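# Place the cup carrier flat inside the paper bag

## Task

Get the cup carrier into the paper bag so it rests flat and upright on the bag's floor, with the bag left standing on the table, mouth open and its rim raised along the whole edge. Nothing may depend on the robot to stay this way at the end; the grippers must release and withdraw.

## Robot and tools

Robot: two arms, left_arm and right_arm. Each has six joints (waist, shoulder, elbow, wrist pitch, wrist yaw, wrist roll) and a two-finger gripper. Do not push rigid objects off the table; paper, cloth and film are exempt. Something may occasionally jerk a held part or nudge a loose one.

Frame: all reported positions use one scene frame. Origin sits on the tabletop midway between the arms, +z is up, +x extends out across the table, and left_arm is on the +y side. The names left and right refer to arms, not to image sides. Printed hand positions can be somewhat wrong, more so when the arm is stretched far.

Tool execute_actions, argument actions: a list holding zero or one item, plus optional pictures (true/false; images come by default). An empty list ([]) commands nothing and just reports the state. A wait item is {"steps": N}, N from 1 to 300 control steps of 1/30 s, counted from the previous result and including your reply time; it sends nothing new. A motion item is {"rows": [...], "steps": N}, with N up to 15 (default 15) and 1 to 15 rows. Each row is used for one step; if rows run out, the final row repeats. A refused call does nothing at all.

Row layout: one flat list of 14 numbers covering both arms, always all 14 even if one arm stays still. Order: left_arm waist, shoulder, elbow, wrist pitch, wrist yaw, wrist roll, opening; then the same seven for right_arm. Joint values are absolute target angles in radians (same convention as the Joint positions line), not offsets. Stated ranges per arm: waist -2.618 to 3.054, shoulder 0.000 to 3.142, elbow 0.000 to 3.142, wrist pitch -1.571 to 1.571, wrist yaw -1.571 to 1.571, wrist roll -2.094 to 2.094. Actual ends may sit up to 0.036 rad either way. A target beyond an end by more than 0.036 rad, and further out than the current angle, gets the call refused; a target past the real end is clipped there and the result may say "joint sent to its limit" (possibly about an earlier, still-running action). Lack of that line does not prove more travel exists. Opening is an absolute value in [-1, 1]: +1 fully open, -1 closed.

Motion limits: each joint target is held within a lead of its measured angle each step (waist 0.202, shoulder 0.258, elbow 0.238, wrist pitch 0.573, wrist yaw and roll 0.522 rad), and if the targets would move a gripper over 70 mm from where it is, all of that arm's targets are scaled back. Large moves therefore take several calls. Between calls the arms keep heading to the last row sent, until everything has nearly stopped or a step is HELD; after that only a new action moves them further. Fingers still in motion finish their travel.

Gripper geometry: fingers point along the gripper's +z axis and close along its y axis. end_effector_position is the point between the pads, roughly 1 cm short of the fingertips.

Gripping: grip_measured reports finger opening on the command scale; Joint positions gives it in metres (0.094 when fully open). Each gripper may read off by about 1 mm, constant for the scene. Away from the extremes, fingers go to where grip_measured equals your command. To hold something, command below grip_measured: about 0.03 below is firm, a smaller gap is gentler. Pad force tops out near 50 to 62 N (less on some grippers, and less on parts under ~2 mm thick); first contact can spike harder.

Result lines: the state line gives left_arm | right_arm position in metres and orientation as quaternion wxyz. Joint positions and Joint velocities list each arm's joints (rad, rad/s) then the pad gap (m, m/s). Joint torques follow joint order without the gripper; they include gravity, offsets, scaling, friction and noise, so read loads cautiously. "joint command not followed" means the clearance check altered or blocked some joint targets on some steps (the rest of the row ran). HELD marks steps where your row was partly or wholly not sent. MOTOR HOT appears from 75 °C; at 90 °C that arm halts for 10 s, and at 100 °C the arm loses hold and drops; these stops show as OVER-TEMPERATURE FAULT. Holding loads heats motors, even while you think.

Cameras: cam_head_left, cam_head_right, cam_high (504x504) and cam_left_wrist, cam_right_wrist (616x616 fisheye). Calibration is approximate (few degrees/millimetres off). Tool zoom_image takes camera (one of those names) and region [x0, y0, x1, y1] in that camera's pixels, origin top-left, at most 504 by 504, and returns a finer view of its latest image.

Tool finished_scene takes scene (integer 1 or 2) and ends that scene irreversibly, reporting success; its result carries the next task. Replying without any tool call ends everything. If resuming, first call execute_actions with [] to learn the current scene and task.

Avoid: arms colliding or pressing on each other, dropping or slamming objects, hard shoves, tipping or crushing the bag, and tipping the carrier. Move smoothly, keep replies brief (the simulation runs while you write), then open, retreat, and confirm the result with pictures before finishing.

Each tool is called after "Call:" in YAML: its name, and indented under it one key for each argument.

## Session

Call:
execute_actions:
  actions: []

Scene clock: 0.00 s of 5400.00 s.
left_arm: end_effector_position=(+0.4092, +0.3556, +0.3166) grip_measured=+1.000 end_effector_quat_wxyz=(+0.578, +0.060, +0.763, +0.282) | right_arm: end_effector_position=(+0.1343, -0.3838, +0.1600) grip_measured=+1.000 end_effector_quat_wxyz=(+0.041, -0.655, +0.745, -0.120)
Joint positions: left_arm=[-0.238  1.039  0.862 -0.03  -0.581  0.418  0.094] | right_arm=[-0.25   0.856  0.95  -1.428  0.096 -1.587  0.094]
Joint velocities: left_arm=[-0.027 -0.012 -0.002 -0.022 -0.022 -0.007  0.   ] | right_arm=[-0.007 -0.002 -0.007  0.037 -0.007 -0.066  0.   ]
Joint torques (N m, as the arm reports them, + toward a larger angle): no reading
Motor temperatures (°C, as the motors report them): left_arm=[24 26 24 25 25 24] | right_arm=[22 23 22 24 23 24]

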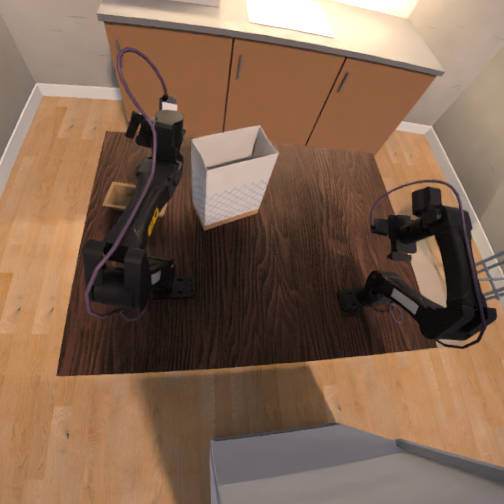

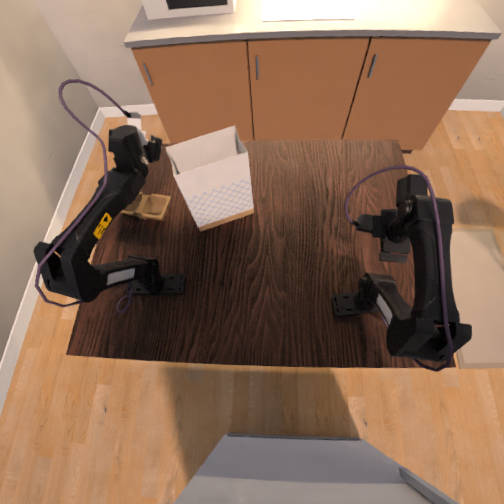

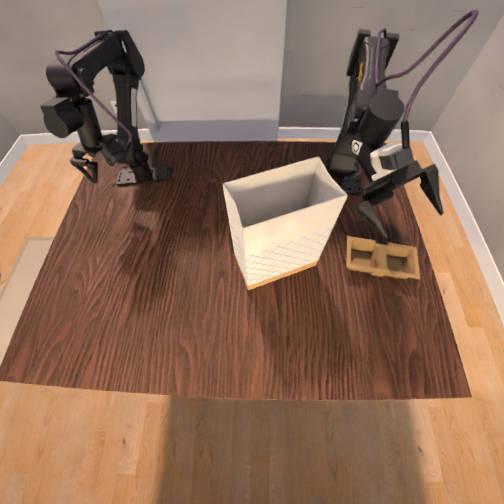

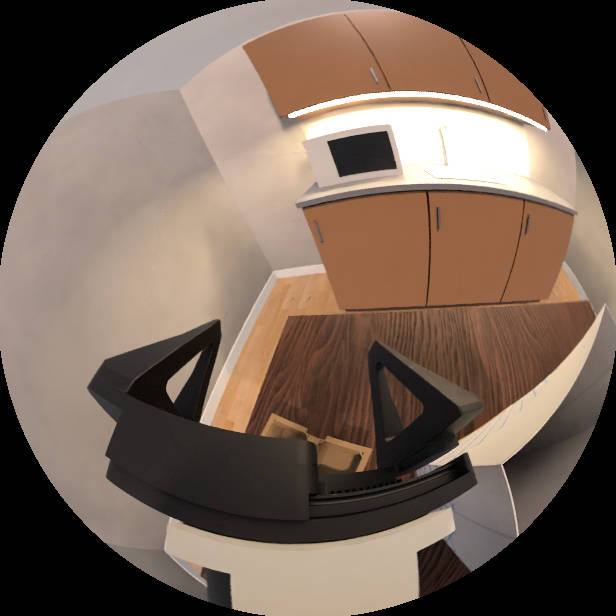

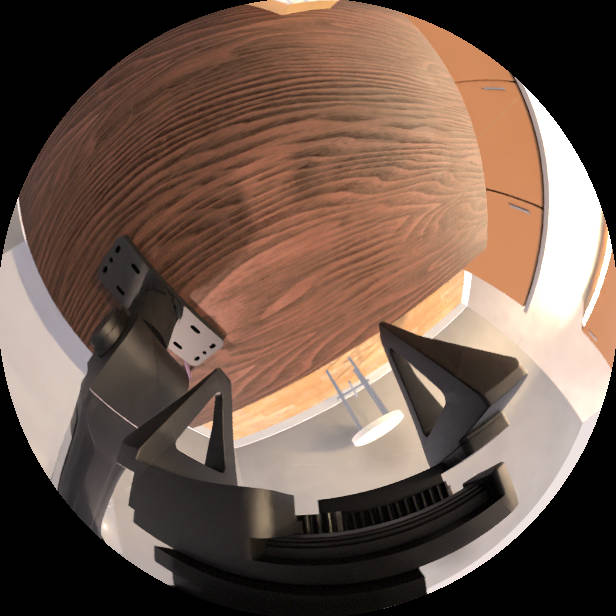

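Call:
zoom_image:
  camera: "cam_high"
  region: [210, 140, 450, 310]

Call:
execute_actions:
  actions:
    - {"rows":[[0.3,1.3,1.2,-1.47,0,0,1,-0.25,0.856,0.95,-1.428,0,0,1]],"steps":15}
  pictures: false

Call:
execute_actions:
  actions:
    - {"steps":45}

Region (210, 140, 450, 310) of cam_high's 504x504 image, scaled by 2.100, with more detail than that image has; it fills the top 357 rows of this view, and the rest is white.

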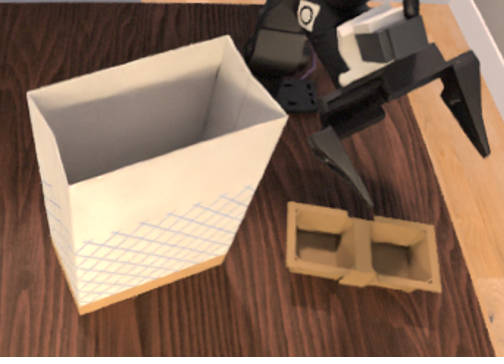

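Scene clock: 45.30 s of 5400.00 s.
left_arm: end_effector_position=(+0.2717, +0.4196, +0.1510) grip_measured=+1.000 end_effector_quat_wxyz=(+0.074, -0.144, +0.986, +0.036) | right_arm: end_effector_position=(+0.1364, -0.3687, +0.1592) grip_measured=+1.000 end_effector_quat_wxyz=(+0.115, -0.038, +0.992, -0.025)
Joint positions: left_arm=[ 0.298  1.316  1.163 -1.261 -0.045  0.034  0.094] | right_arm=[-0.25   0.856  0.95  -1.429  0.01  -0.21   0.094]
Joint velocities: left_arm=[ 0.012  0.002 -0.007 -1.546  0.256 -0.168  0.   ] | right_arm=[-0.002  0.007 -0.002 -0.007 -0.11   1.355  0.   ]
Joint torques (N m, as the arm reports them, + toward a larger angle): left_arm=[ 0.12 -4.43 10.14  1.19  0.07 -0.05] | right_arm=[-0.04 -0.09  6.44  0.63 -0.07  0.03]
Motor temperatures (°C, as the motors report them): left_arm=[24 27 28 30 25 24] | right_arm=[22 23 24 25 23 24]
Steps of this call (steps 1 to 90: nothing new was sent; then 41.80 s passed at rest; steps 91 to 105: all 15 steps of this action). Readings (joint positions):
91: left_arm=[-0.205 1.070 0.909 -0.125 -0.492 0.353] | right_arm=[-0.250 0.856 0.950 -1.429 0.083 -1.501]
92: left_arm=[-0.144 1.136 0.994 -0.234 -0.389 0.286] | right_arm=[-0.250 0.856 0.950 -1.429 0.068 -1.401]
94: left_arm=[-0.009 1.262 1.133 -0.413 -0.241 0.189] | right_arm=[-0.250 0.856 0.950 -1.429 0.046 -1.201]
98: left_arm=[0.219 1.316 1.163 -0.711 -0.132 0.103] | right_arm=[-0.250 0.856 0.950 -1.429 0.024 -0.802]
105: the state above

Scene clock: 46.80 s of 5400.00 s.
left_arm: end_effector_position=(+0.2285, +0.3980, +0.1479) grip_measured=+1.000 end_effector_quat_wxyz=(-0.018, -0.154, +0.988, +0.000) | right_arm: end_effector_position=(+0.1365, -0.3677, +0.1592) grip_measured=+1.000 end_effector_quat_wxyz=(+0.117, +0.062, +0.991, -0.011)
Joint positions: left_arm=[ 0.298  1.316  1.163 -1.454 -0.006  0.011  0.094] | right_arm=[-0.25   0.856  0.95  -1.429  0.005 -0.008  0.094]
Joint velocities: left_arm=[-0.007 -0.012 -0.012  0.051 -0.007  0.022  0.   ] | right_arm=[ 0.007  0.007 -0.007 -0.066 -0.022 -0.007  0.   ]
Joint torques (N m, as the arm reports them, + toward a larger angle): left_arm=[ 0.06 -4.39  9.73  0.33  0.09 -0.07] | right_arm=[-0.04 -0.04  6.4   0.59 -0.01  0.08]
Motor temperatures (°C, as the motors report them): left_arm=[24 27 28 29 25 24] | right_arm=[22 23 24 25 23 24]
Steps of this call (steps 1 to 30: the robot went on to your last target; steps 31 to 45: nothing new was sent). Readings (joint positions):
1: left_arm=[0.298 1.316 1.163 -1.305 -0.037 0.030] | right_arm=[-0.250 0.856 0.950 -1.429 0.010 -0.169]
2: left_arm=[0.298 1.316 1.163 -1.339 -0.030 0.026] | right_arm=[-0.250 0.856 0.950 -1.429 0.009 -0.137]
4: left_arm=[0.298 1.316 1.163 -1.386 -0.021 0.020] | right_arm=[-0.250 0.856 0.950 -1.429 0.007 -0.090]
8: left_arm=[0.298 1.316 1.163 -1.430 -0.012 0.015] | right_arm=[-0.250 0.856 0.950 -1.429 0.006 -0.042]
45: the state above
All arms were judged still, so your last target was given up. Only a new action makes them travel on or press farther. Fingers that are still opening or closing keep moving.
camera_calibration (this result's frames):
cam_left_wrist: T_world_to_cam=[[0.476643, -0.878873, 0.0198516, 0.23191], [-0.749702, -0.394589, 0.531269, 0.277032], [-0.459085, -0.268108, -0.846971, 0.447993], [0, 0, 0, 1]] pos_world=[0.30282, 0.433243, 0.227654]
cam_right_wrist: T_world_to_cam=[[-0.426539, -0.903845, 0.0336055, -0.288221], [-0.8623, 0.417584, 0.286465, 0.257407], [-0.272953, 0.0932103, -0.957501, 0.324532], [0, 0, 0, 1]] pos_world=[0.187606, -0.398246, 0.246688]

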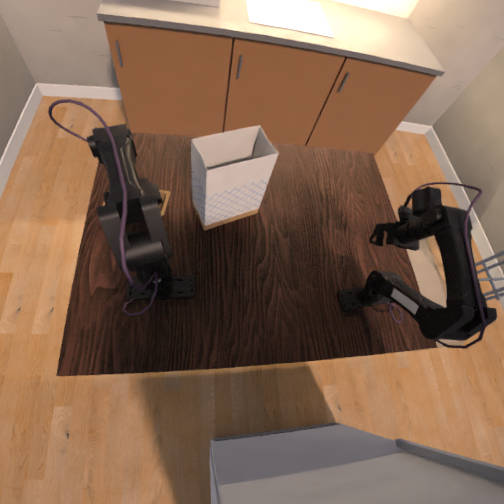

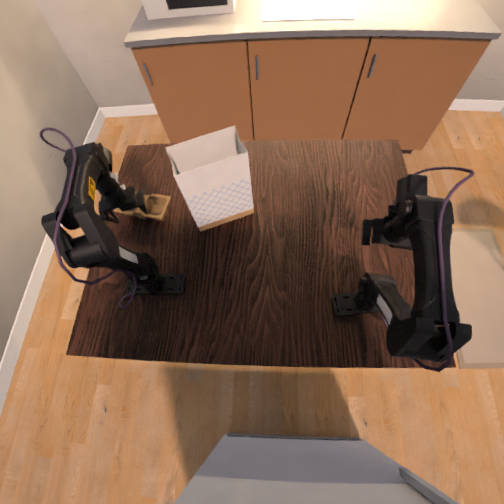

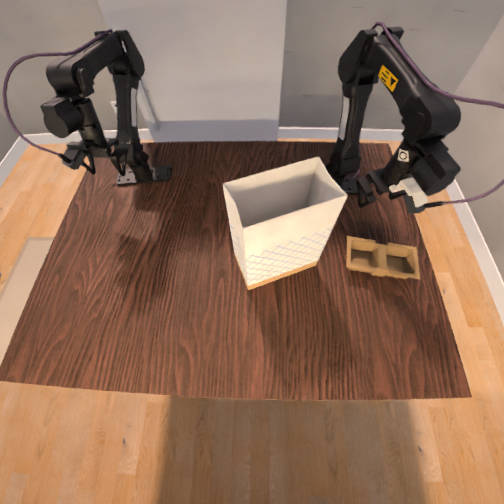

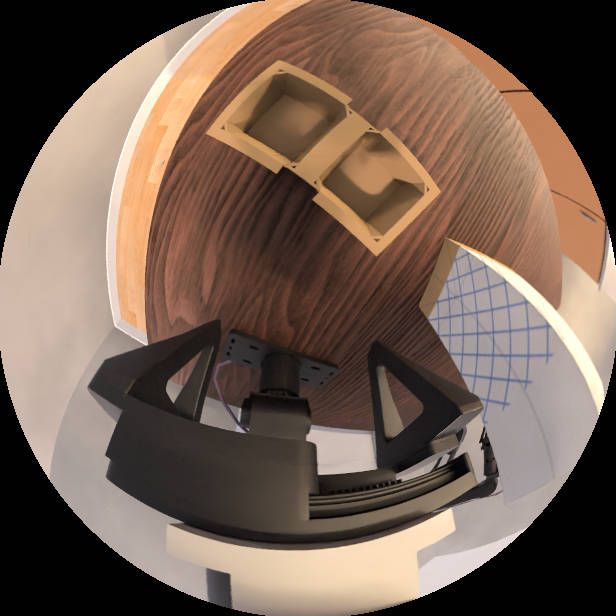

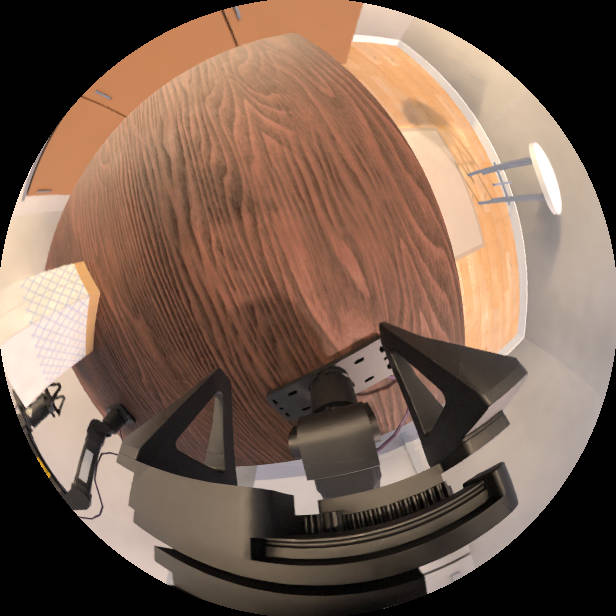

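Call:
execute_actions:
  actions:
    - {"rows":[[0.32,1.765,1.53,-1.336,0,0.43,1,-0.25,0.856,0.95,-1.428,0,0,1]],"steps":15}
  pictures: false

Call:
execute_actions:
  actions:
    - {"steps":20}

Scene clock: 71.37 s of 5400.00 s.
left_arm: end_effector_position=(+0.3413, +0.4394, +0.1173) grip_measured=+1.000 end_effector_quat_wxyz=(-0.026, +0.034, +0.999, -0.007) | right_arm: end_effector_position=(+0.1365, -0.3677, +0.1592) grip_measured=+1.000 end_effector_quat_wxyz=(+0.117, +0.062, +0.991, -0.011)
Joint positions: left_arm=[ 0.31   1.789  1.505 -1.34  -0.006  0.401  0.094] | right_arm=[-0.25   0.856  0.95  -1.429  0.005 -0.008  0.094]
Joint velocities: left_arm=[-0.017 -0.051 -0.007  0.007  0.022  0.095  0.   ] | right_arm=[ 0.032 -0.012 -0.007  0.022 -0.007  0.007  0.   ]
Joint torques (N m, as the arm reports them, + toward a larger angle): left_arm=[ 0.59 -8.97  9.06  0.6   0.08  0.16] | right_arm=[-0.07 -0.13  6.51  0.62 -0.04  0.06]
Motor temperatures (°C, as the motors report them): left_arm=[24 27 29 27 25 24] | right_arm=[22 23 24 25 23 24]
Steps of this call (steps 1 to 90: nothing new was sent; then 21.07 s passed at rest; steps 91 to 105: all 15 steps of this action). Readings (joint positions):
91: left_arm=[0.300 1.346 1.195 -1.473 -0.006 0.067] | right_arm=[-0.250 0.856 0.950 -1.429 0.005 -0.008]
92: left_arm=[0.302 1.402 1.256 -1.479 -0.006 0.123] | right_arm=[-0.250 0.856 0.950 -1.429 0.005 -0.008]
94: left_arm=[0.305 1.539 1.388 -1.448 -0.006 0.211] | right_arm=[-0.250 0.856 0.950 -1.429 0.005 -0.008]
98: left_arm=[0.309 1.758 1.505 -1.345 -0.006 0.333] | right_arm=[-0.250 0.856 0.950 -1.429 0.005 -0.008]
105: the state above

Scene clock: 72.03 s of 5400.00 s.
left_arm: end_effector_position=(+0.3413, +0.4394, +0.1175) grip_measured=+1.000 end_effector_quat_wxyz=(-0.025, +0.043, +0.999, -0.007) | right_arm: end_effector_position=(+0.1365, -0.3677, +0.1592) grip_measured=+1.000 end_effector_quat_wxyz=(+0.117, +0.062, +0.991, -0.011)
Joint positions: left_arm=[ 0.31   1.788  1.505 -1.34  -0.006  0.419  0.094] | right_arm=[-0.25   0.856  0.95  -1.429  0.005 -0.008  0.094]
Joint velocities: left_arm=[ 0.002 -0.002 -0.017 -0.022  0.037  0.022  0.   ] | right_arm=[ 0.007  0.002 -0.007 -0.051 -0.037  0.037  0.   ]
Joint torques (N m, as the arm reports them, + toward a larger angle): left_arm=[ 0.59 -9.03  8.78  0.51  0.08  0.16] | right_arm=[ 0.08 -0.25  6.3   0.61 -0.04  0.04]
Motor temperatures (°C, as the motors report them): left_arm=[24 28 29 27 25 24] | right_arm=[22 23 24 25 23 24]
Steps of this call (steps 1 to 20: the robot went on to your last target). Readings (joint positions):
1: left_arm=[0.310 1.788 1.505 -1.340 -0.006 0.405] | right_arm=[-0.250 0.856 0.950 -1.429 0.005 -0.008]
2: left_arm=[0.310 1.788 1.505 -1.340 -0.006 0.408] | right_arm=[-0.250 0.856 0.950 -1.429 0.005 -0.008]
4: left_arm=[0.310 1.788 1.505 -1.340 -0.006 0.412] | right_arm=[-0.250 0.856 0.950 -1.429 0.005 -0.008]
8: left_arm=[0.310 1.788 1.505 -1.340 -0.006 0.416] | right_arm=[-0.250 0.856 0.950 -1.429 0.005 -0.008]
20: the state above
camera_calibration (this result's frames):
cam_left_wrist: T_world_to_cam=[[0.102006, -0.994038, 0.0385049, 0.391485], [-0.835248, -0.0645588, 0.546071, 0.276555], [-0.540329, -0.0878636, -0.836854, 0.432448], [0, 0, 0, 1]] pos_world=[0.424722, 0.445002, 0.195803]
cam_right_wrist: T_world_to_cam=[[-0.426539, -0.903845, 0.0336055, -0.288221], [-0.8623, 0.417584, 0.286465, 0.257407], [-0.272953, 0.0932103, -0.957501, 0.324532], [0, 0, 0, 1]] pos_world=[0.187606, -0.398246, 0.246688]

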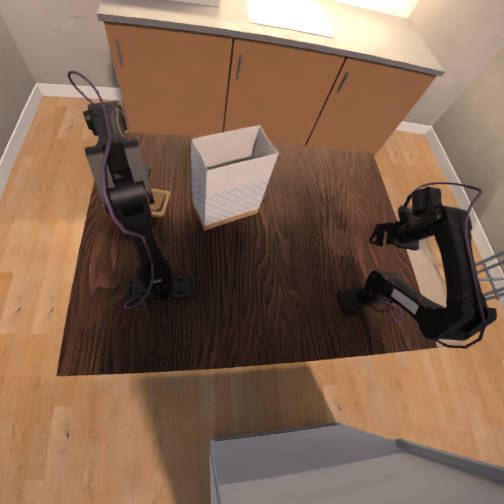

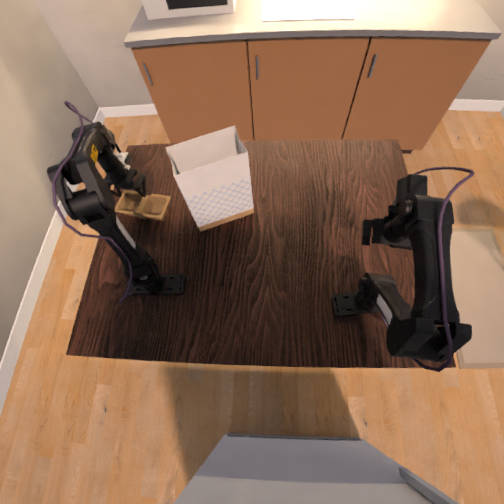

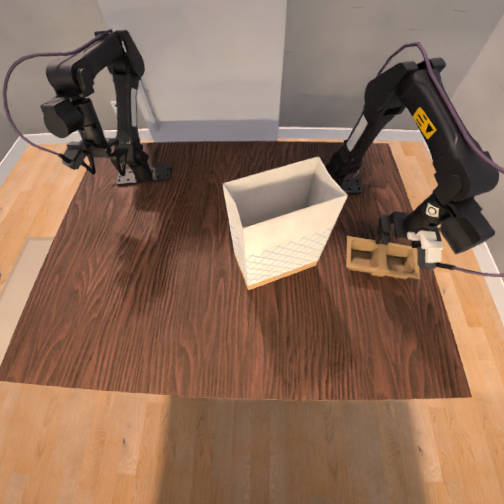

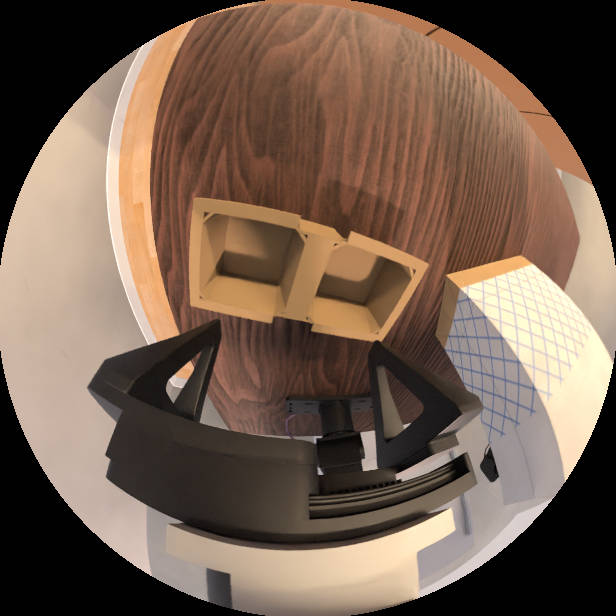

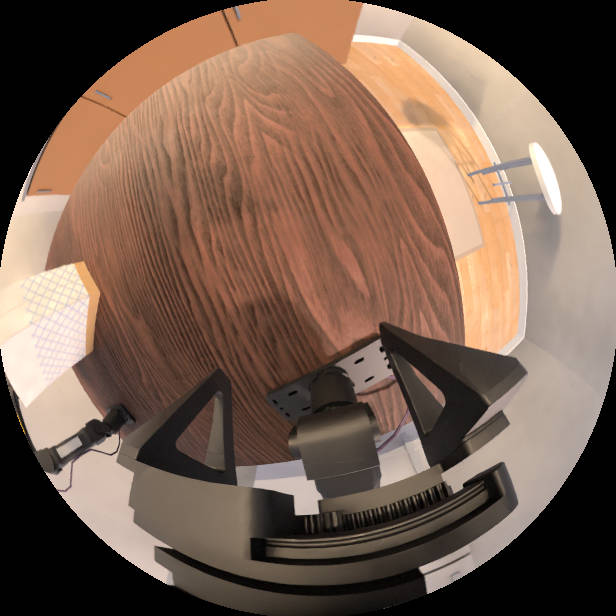

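Call:
execute_actions:
  actions:
    - {"rows":[[0.28,1.80,1.45,-1.22,0,0.7,0.3,-0.25,0.856,0.95,-1.428,0,0,1]],"steps":15}

Scene clock: 82.40 s of 5400.00 s.
left_arm: end_effector_position=(+0.3570, +0.4365, +0.1047) grip_measured=+0.302 end_effector_quat_wxyz=(-0.002, +0.184, +0.983, +0.002) | right_arm: end_effector_position=(+0.1365, -0.3677, +0.1592) grip_measured=+1.000 end_effector_quat_wxyz=(+0.117, +0.062, +0.991, -0.011)
Joint positions: left_arm=[ 0.286  1.796  1.465 -1.241 -0.006  0.679  0.061] | right_arm=[-0.25   0.856  0.95  -1.429  0.005 -0.008  0.094]
Joint velocities: left_arm=[-0.002 -0.002  0.002  0.022 -0.022  0.051 -0.   ] | right_arm=[-0.002  0.007 -0.012 -0.037 -0.051  0.007  0.   ]
Joint torques (N m, as the arm reports them, + toward a larger angle): left_arm=[-0.55 -7.14  5.46  0.76  0.04  0.09] | right_arm=[ 0.28 -0.18  6.53  0.64 -0.02 -0.02]
Motor temperatures (°C, as the motors report them): left_arm=[24 30 29 27 25 24] | right_arm=[22 23 24 25 23 24]
Steps of this call (steps 1 to 15: the robot went on to your last target; steps 16 to 90: nothing new was sent; then 6.87 s passed at rest; steps 91 to 105: all 15 steps of this action). Readings (joint positions):
91: left_arm=[0.309 1.788 1.498 -1.326 -0.006 0.463] | right_arm=[-0.250 0.856 0.950 -1.429 0.005 -0.008]
92: left_arm=[0.305 1.788 1.490 -1.308 -0.006 0.509] | right_arm=[-0.250 0.856 0.950 -1.429 0.005 -0.008]
94: left_arm=[0.294 1.792 1.473 -1.281 -0.006 0.574] | right_arm=[-0.250 0.856 0.950 -1.429 0.005 -0.008]
98: left_arm=[0.286 1.796 1.465 -1.257 -0.006 0.643] | right_arm=[-0.250 0.856 0.950 -1.429 0.005 -0.008]
105: the state above
camera_calibration (this result's frames):
cam_left_wrist: T_world_to_cam=[[-0.183165, -0.982701, 0.0273824, 0.485431], [-0.845579, 0.171692, 0.505488, 0.201359], [-0.501445, 0.0694337, -0.862399, 0.3501], [0, 0, 0, 1]] pos_world=[0.434735, 0.418153, 0.186849]
cam_right_wrist: T_world_to_cam=[[-0.426875, -0.903689, 0.0335201, -0.288105], [-0.862149, 0.417879, 0.28649, 0.257491], [-0.272905, 0.0933959, -0.957497, 0.324593], [0, 0, 0, 1]] pos_world=[0.187594, -0.398273, 0.246686]

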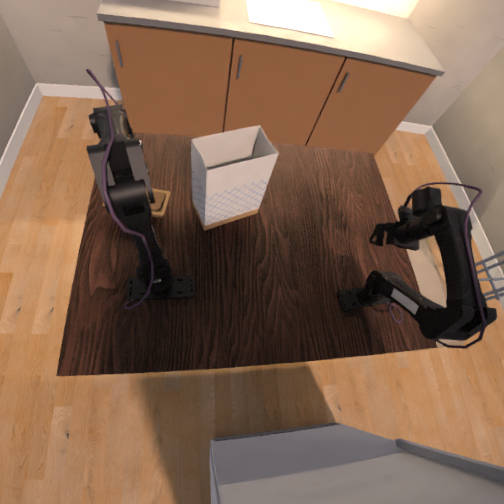

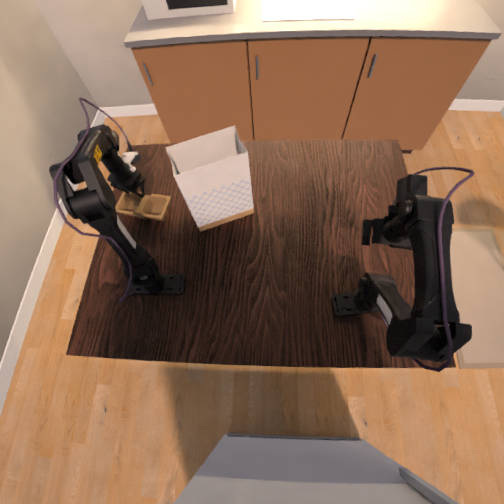

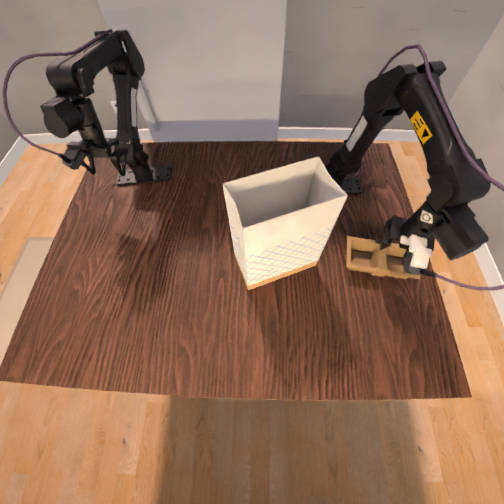

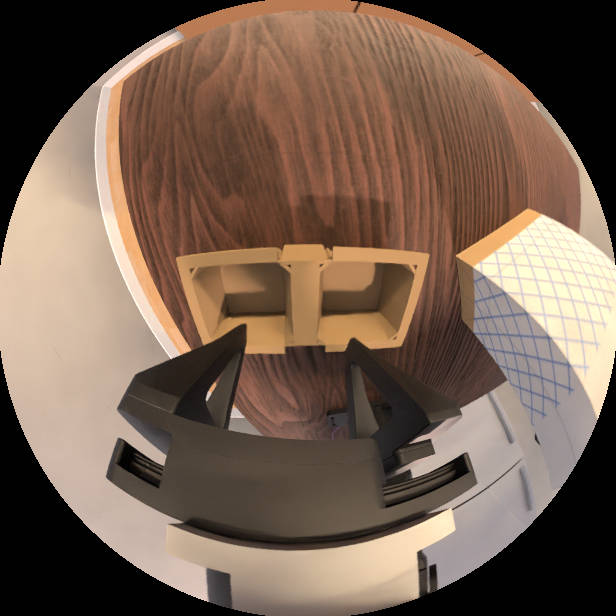

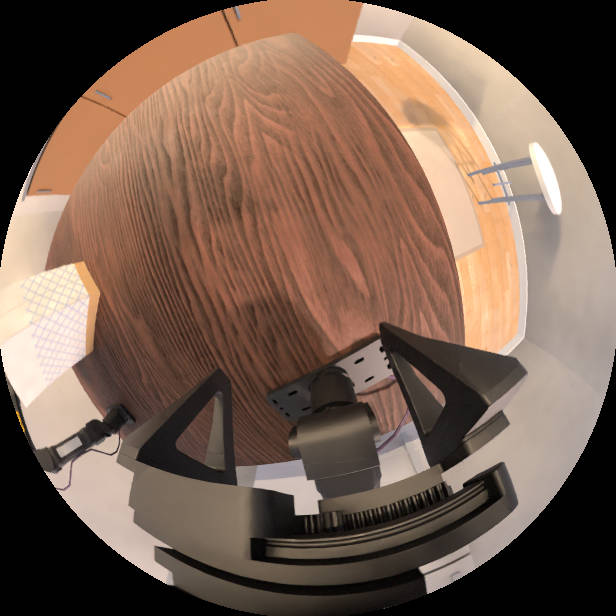

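Call:
execute_actions:
  actions:
    - {"rows":[[0.28,1.83,1.39,-1.135,0,0.7,0.3,-0.25,0.856,0.95,-1.428,0,0,1],[0.28,1.83,1.39,-1.135,0,0.7,0.3,-0.25,0.856,0.95,-1.428,0,0,1],[0.28,1.83,1.39,-1.135,0,0.7,0.3,-0.25,0.856,0.95,-1.428,0,0,1],[0.28,1.865,1.335,-1.04,0,0.7,0.3,-0.25,0.856,0.95,-1.428,0,0,1]],"steps":15}

Scene clock: 121.30 s of 5400.00 s.
left_arm: end_effector_position=(+0.3600, +0.4374, +0.0493) grip_measured=+0.302 end_effector_quat_wxyz=(-0.015, +0.189, +0.982, -0.005) | right_arm: end_effector_position=(+0.1365, -0.3677, +0.1592) grip_measured=+1.000 end_effector_quat_wxyz=(+0.117, +0.062, +0.991, -0.011)
Joint positions: left_arm=[ 0.286  1.875  1.342 -1.068 -0.006  0.689  0.061] | right_arm=[-0.25   0.856  0.95  -1.429  0.005 -0.008  0.094]
Joint velocities: left_arm=[-0.002 -0.012 -0.017  0.037 -0.022  0.066  0.001] | right_arm=[-0.007 -0.017 -0.007  0.007 -0.066 -0.022  0.   ]
Joint torques (N m, as the arm reports them, + toward a larger angle): left_arm=[-0.43 -8.66  5.7   0.78  0.09  0.12] | right_arm=[-0.15 -0.34  6.47  0.62 -0.04  0.03]
Motor temperatures (°C, as the motors report them): left_arm=[24 31 27 27 25 24] | right_arm=[22 23 24 25 23 24]
Steps of this call (steps 1 to 15: the robot went on to your last target; steps 16 to 90: nothing new was sent; then 35.40 s passed at rest; steps 91 to 105: all 15 steps of this action). Readings (joint positions):
91: left_arm=[0.286 1.797 1.456 -1.224 -0.006 0.689] | right_arm=[-0.250 0.856 0.950 -1.429 0.005 -0.008]
92: left_arm=[0.286 1.798 1.443 -1.207 -0.006 0.689] | right_arm=[-0.250 0.856 0.950 -1.429 0.005 -0.008]
94: left_arm=[0.286 1.812 1.410 -1.172 -0.006 0.689] | right_arm=[-0.250 0.856 0.950 -1.429 0.005 -0.008]
98: left_arm=[0.286 1.863 1.351 -1.105 -0.006 0.689] | right_arm=[-0.250 0.856 0.950 -1.429 0.005 -0.008]
105: the state above
camera_calibration (this result's frames):
cam_left_wrist: T_world_to_cam=[[-0.191936, -0.980527, 0.0415624, 0.489915], [-0.829355, 0.184696, 0.527312, 0.219085], [-0.52472, 0.0667399, -0.848655, 0.312607], [0, 0, 0, 1]] pos_world=[0.439762, 0.419047, 0.129407]
cam_right_wrist: T_world_to_cam=[[-0.426875, -0.903689, 0.0335201, -0.288105], [-0.862149, 0.417879, 0.28649, 0.257491], [-0.272905, 0.0933959, -0.957497, 0.324593], [0, 0, 0, 1]] pos_world=[0.187594, -0.398273, 0.246686]

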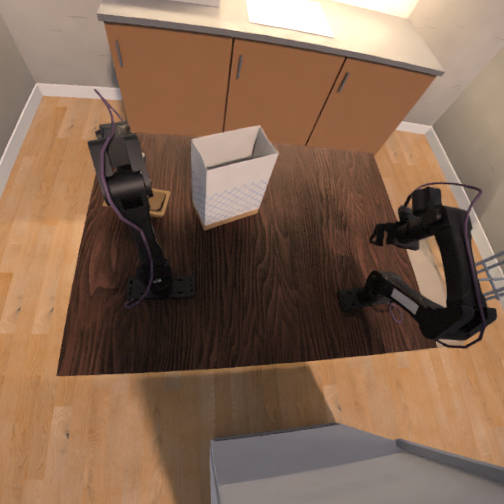

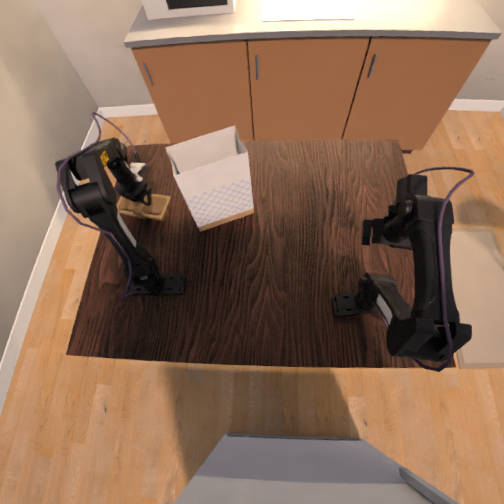

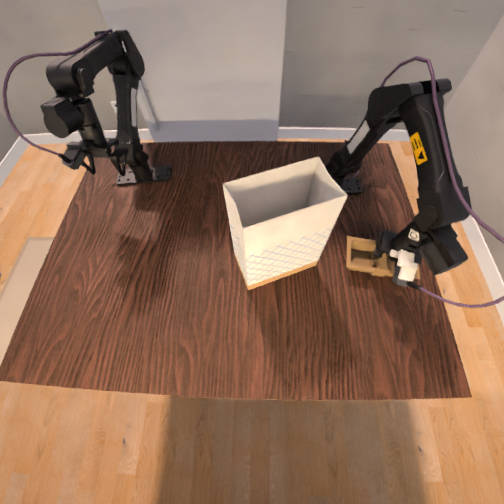

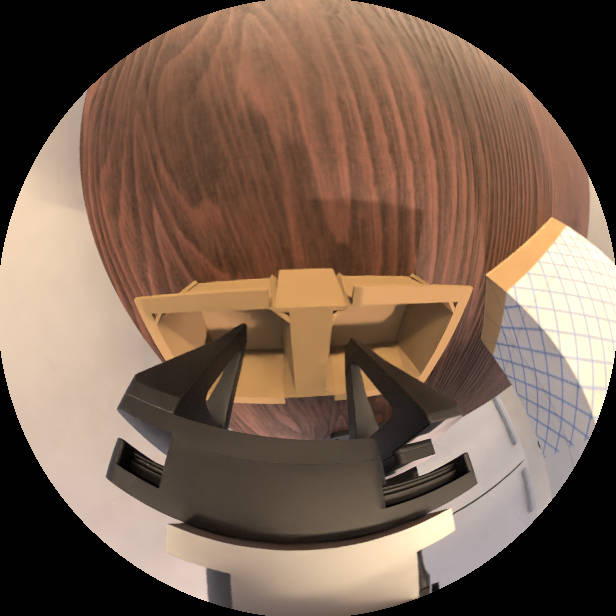

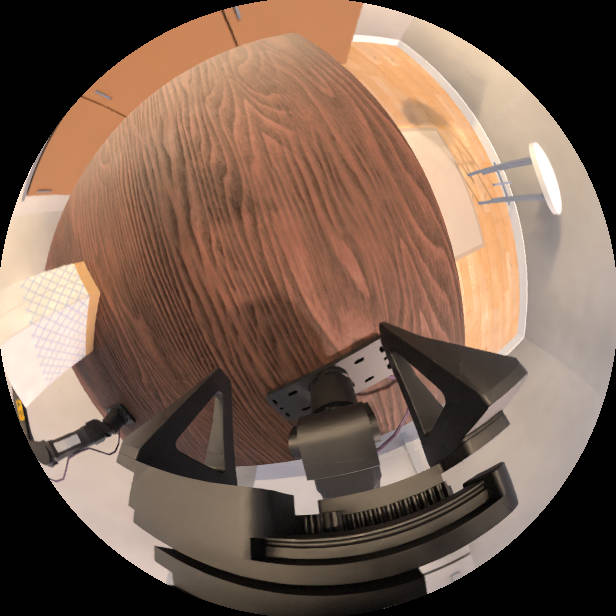

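Lower a bit more, then close.

Call:
execute_actions:
  actions:
    - {"rows":[[0.28,1.88,1.305,-1.0,0,0.7,0.3,-0.25,0.856,0.95,-1.428,0,0,1],[0.28,1.88,1.305,-1.0,0,0.7,0.3,-0.25,0.856,0.95,-1.428,0,0,1],[0.28,1.88,1.305,-1.0,0,0.7,0.3,-0.25,0.856,0.95,-1.428,0,0,1],[0.28,1.88,1.305,-1.0,0,0.7,0.3,-0.25,0.856,0.95,-1.428,0,0,1],[0.28,1.88,1.305,-1.0,0,0.7,0.3,-0.25,0.856,0.95,-1.428,0,0,1],[0.28,1.88,1.305,-1.0,0,0.7,0.3,-0.25,0.856,0.95,-1.428,0,0,1],[0.28,1.88,1.305,-1.0,0,0.7,-0.6,-0.25,0.856,0.95,-1.428,0,0,1]],"steps":15}

Call:
execute_actions:
  actions:
    - {"steps":15}

Scene clock: 129.83 s of 5400.00 s.
left_arm: end_effector_position=(+0.3651, +0.4393, +0.0445) grip_measured=-0.489 end_effector_quat_wxyz=(-0.003, +0.189, +0.982, +0.003) | right_arm: end_effector_position=(+0.1365, -0.3677, +0.1592) grip_measured=+1.000 end_effector_quat_wxyz=(+0.117, +0.062, +0.991, -0.011)
Joint positions: left_arm=[ 0.286  1.875  1.323 -1.021 -0.008  0.69   0.024] | right_arm=[-0.25   0.856  0.95  -1.429  0.005 -0.008  0.094]
Joint velocities: left_arm=[-0.002  0.007 -0.007 -0.037  0.007 -0.066 -0.   ] | right_arm=[-0.007 -0.027 -0.007  0.037  0.037 -0.081  0.   ]
Joint torques (N m, as the arm reports them, + toward a larger angle): left_arm=[-0.26 -7.72  4.92  0.82  0.07  0.06] | right_arm=[-0.1  -0.31  6.57  0.61 -0.01  0.06]
Motor temperatures (°C, as the motors report them): left_arm=[24 32 27 26 25 24] | right_arm=[22 23 24 25 23 24]
Steps of this call (steps 1 to 15: the robot went on to your last target; steps 16 to 90: nothing new was sent; then 5.03 s passed at rest; steps 91 to 105: all 15 steps of this action). Readings (joint positions):
91: left_arm=[0.286 1.875 1.338 -1.052 -0.006 0.689] | right_arm=[-0.250 0.856 0.950 -1.429 0.005 -0.008]
92: left_arm=[0.286 1.875 1.335 -1.044 -0.006 0.689] | right_arm=[-0.250 0.856 0.950 -1.429 0.005 -0.008]
94: left_arm=[0.286 1.875 1.326 -1.034 -0.006 0.689] | right_arm=[-0.250 0.856 0.950 -1.429 0.005 -0.008]
98: left_arm=[0.286 1.875 1.323 -1.027 -0.005 0.689] | right_arm=[-0.250 0.856 0.950 -1.429 0.005 -0.008]
105: the state above
camera_calibration (this result's frames):
cam_left_wrist: T_world_to_cam=[[-0.1936, -0.980714, 0.0268266, 0.494334], [-0.842697, 0.180232, 0.507325, 0.233204], [-0.502376, 0.0756116, -0.861337, 0.299688], [0, 0, 0, 1]] pos_world=[0.44278, 0.420109, 0.126561]
cam_right_wrist: T_world_to_cam=[[-0.426875, -0.903689, 0.0335201, -0.288105], [-0.862149, 0.417879, 0.28649, 0.257491], [-0.272905, 0.0933959, -0.957497, 0.324593], [0, 0, 0, 1]] pos_world=[0.187594, -0.398273, 0.246686]

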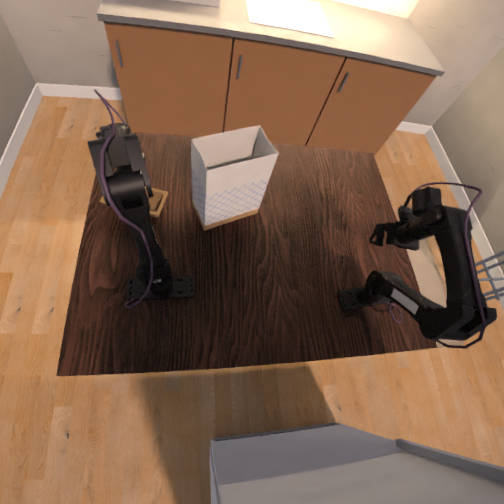

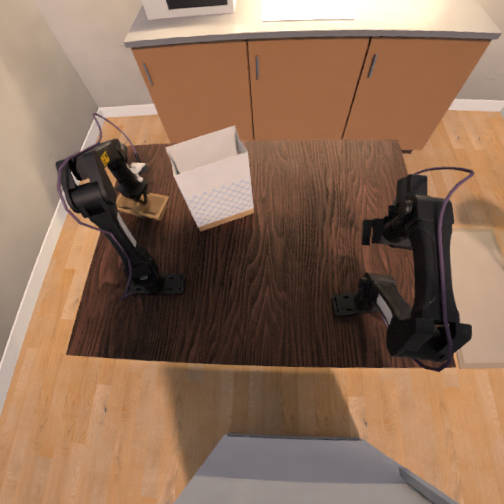

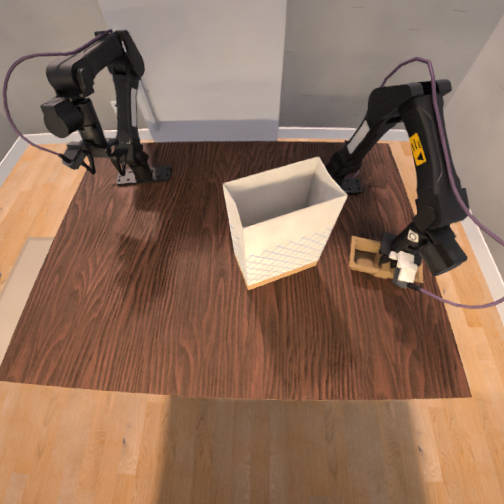

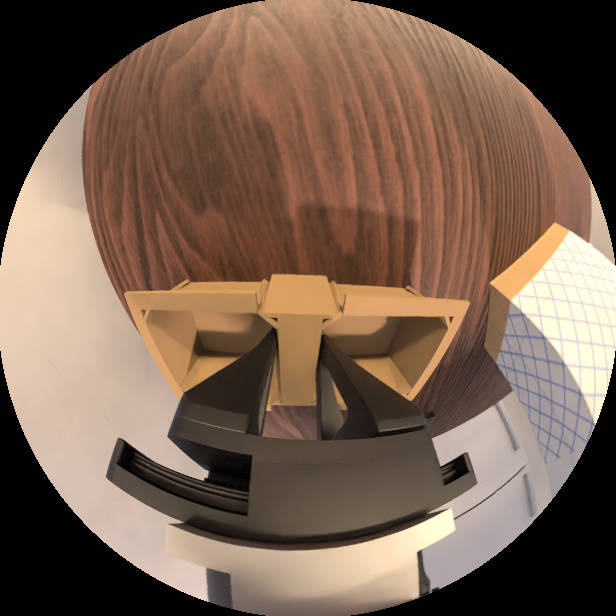

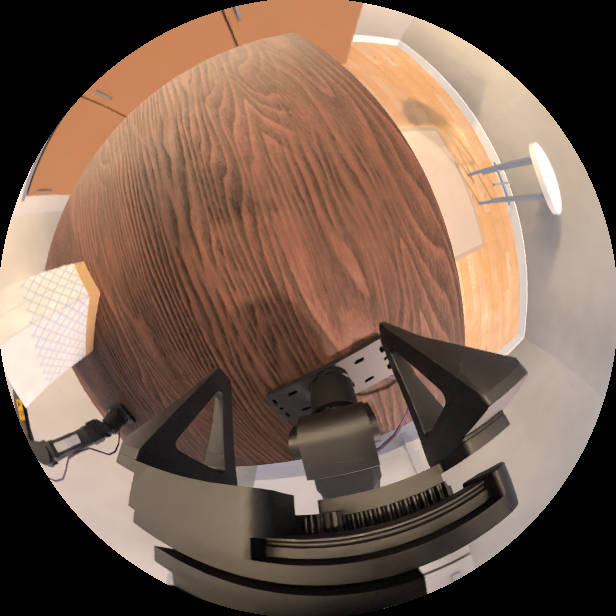

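Scene clock: 130.33 s of 5400.00 s.
left_arm: end_effector_position=(+0.3651, +0.4393, +0.0445) grip_measured=-0.489 end_effector_quat_wxyz=(-0.003, +0.189, +0.982, +0.003) | right_arm: end_effector_position=(+0.1365, -0.3677, +0.1592) grip_measured=+1.000 end_effector_quat_wxyz=(+0.117, +0.062, +0.991, -0.011)
Joint positions: left_arm=[ 0.286  1.875  1.323 -1.021 -0.008  0.69   0.024] | right_arm=[-0.25   0.856  0.95  -1.429  0.005 -0.008  0.094]
Joint velocities: left_arm=[-0.007 -0.007 -0.002 -0.037 -0.037 -0.051  0.001] | right_arm=[-0.002 -0.012  0.007 -0.007  0.022 -0.095  0.   ]
Joint torques (N m, as the arm reports them, + toward a larger angle): left_arm=[-0.46 -7.54  4.98  0.84  0.1   0.1 ] | right_arm=[ 0.03 -0.26  6.46  0.61  0.    0.02]
Motor temperatures (°C, as the motors report them): left_arm=[24 32 27 26 25 24] | right_arm=[22 23 24 25 23 24]
Steps of this call (steps 1 to 15: the robot went on to your last target). Readings (joint positions):
1: left_arm=[0.286 1.875 1.323 -1.021 -0.008 0.690] | right_arm=[-0.250 0.856 0.950 -1.429 0.005 -0.008]
2: left_arm=[0.286 1.875 1.323 -1.021 -0.008 0.690] | right_arm=[-0.250 0.856 0.950 -1.429 0.005 -0.008]
4: left_arm=[0.286 1.875 1.323 -1.021 -0.008 0.690] | right_arm=[-0.250 0.856 0.950 -1.429 0.005 -0.008]
8: left_arm=[0.286 1.875 1.323 -1.021 -0.008 0.690] | right_arm=[-0.250 0.856 0.950 -1.429 0.005 -0.008]
15: the state above
All arms were judged still, so your last target was given up. Only a new action makes them travel on or press farther. Fingers that are still opening or closing keep moving.
camera_calibration (this result's frames):
cam_left_wrist: T_world_to_cam=[[-0.1936, -0.980714, 0.0268266, 0.494334], [-0.842697, 0.180232, 0.507325, 0.233204], [-0.502376, 0.0756116, -0.861337, 0.299688], [0, 0, 0, 1]] pos_world=[0.44278, 0.420109, 0.126561]
cam_right_wrist: T_world_to_cam=[[-0.426875, -0.903689, 0.0335201, -0.288105], [-0.862149, 0.417879, 0.28649, 0.257491], [-0.272905, 0.0933959, -0.957497, 0.324593], [0, 0, 0, 1]] pos_world=[0.187594, -0.398273, 0.246686]

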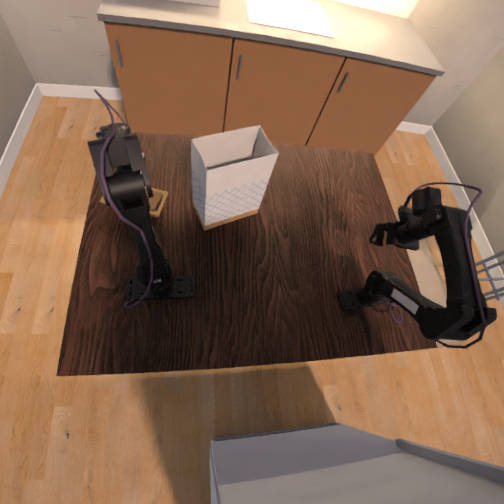

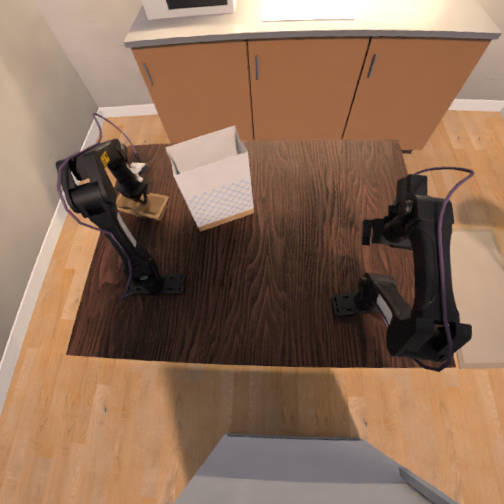

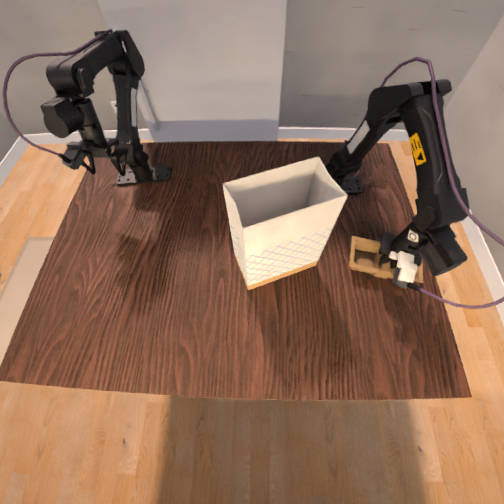

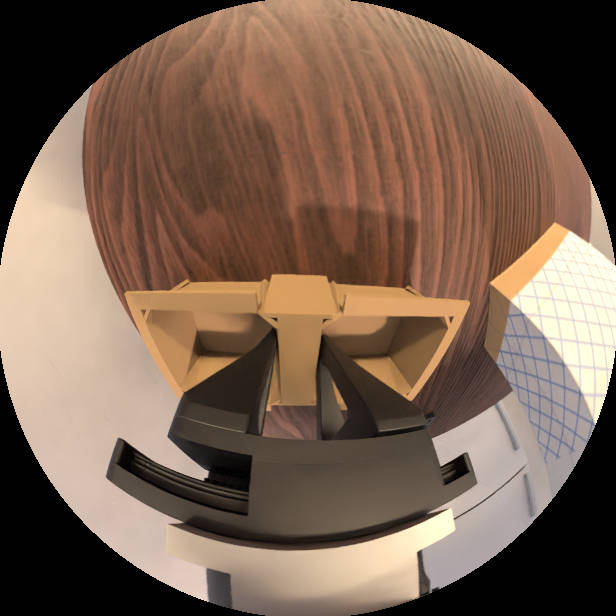

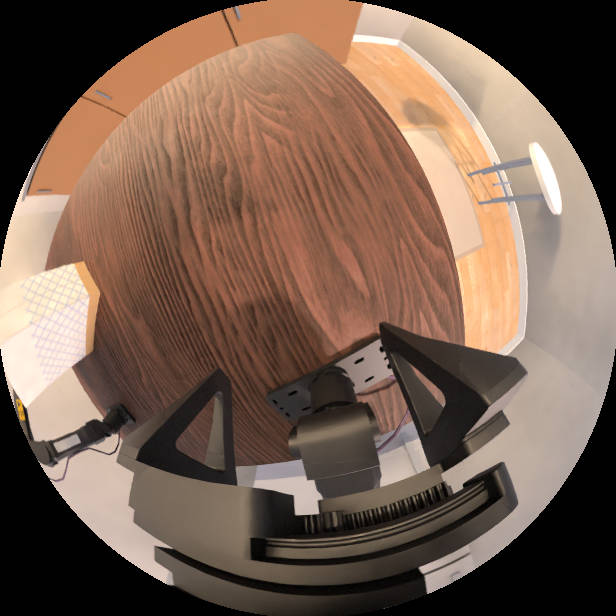

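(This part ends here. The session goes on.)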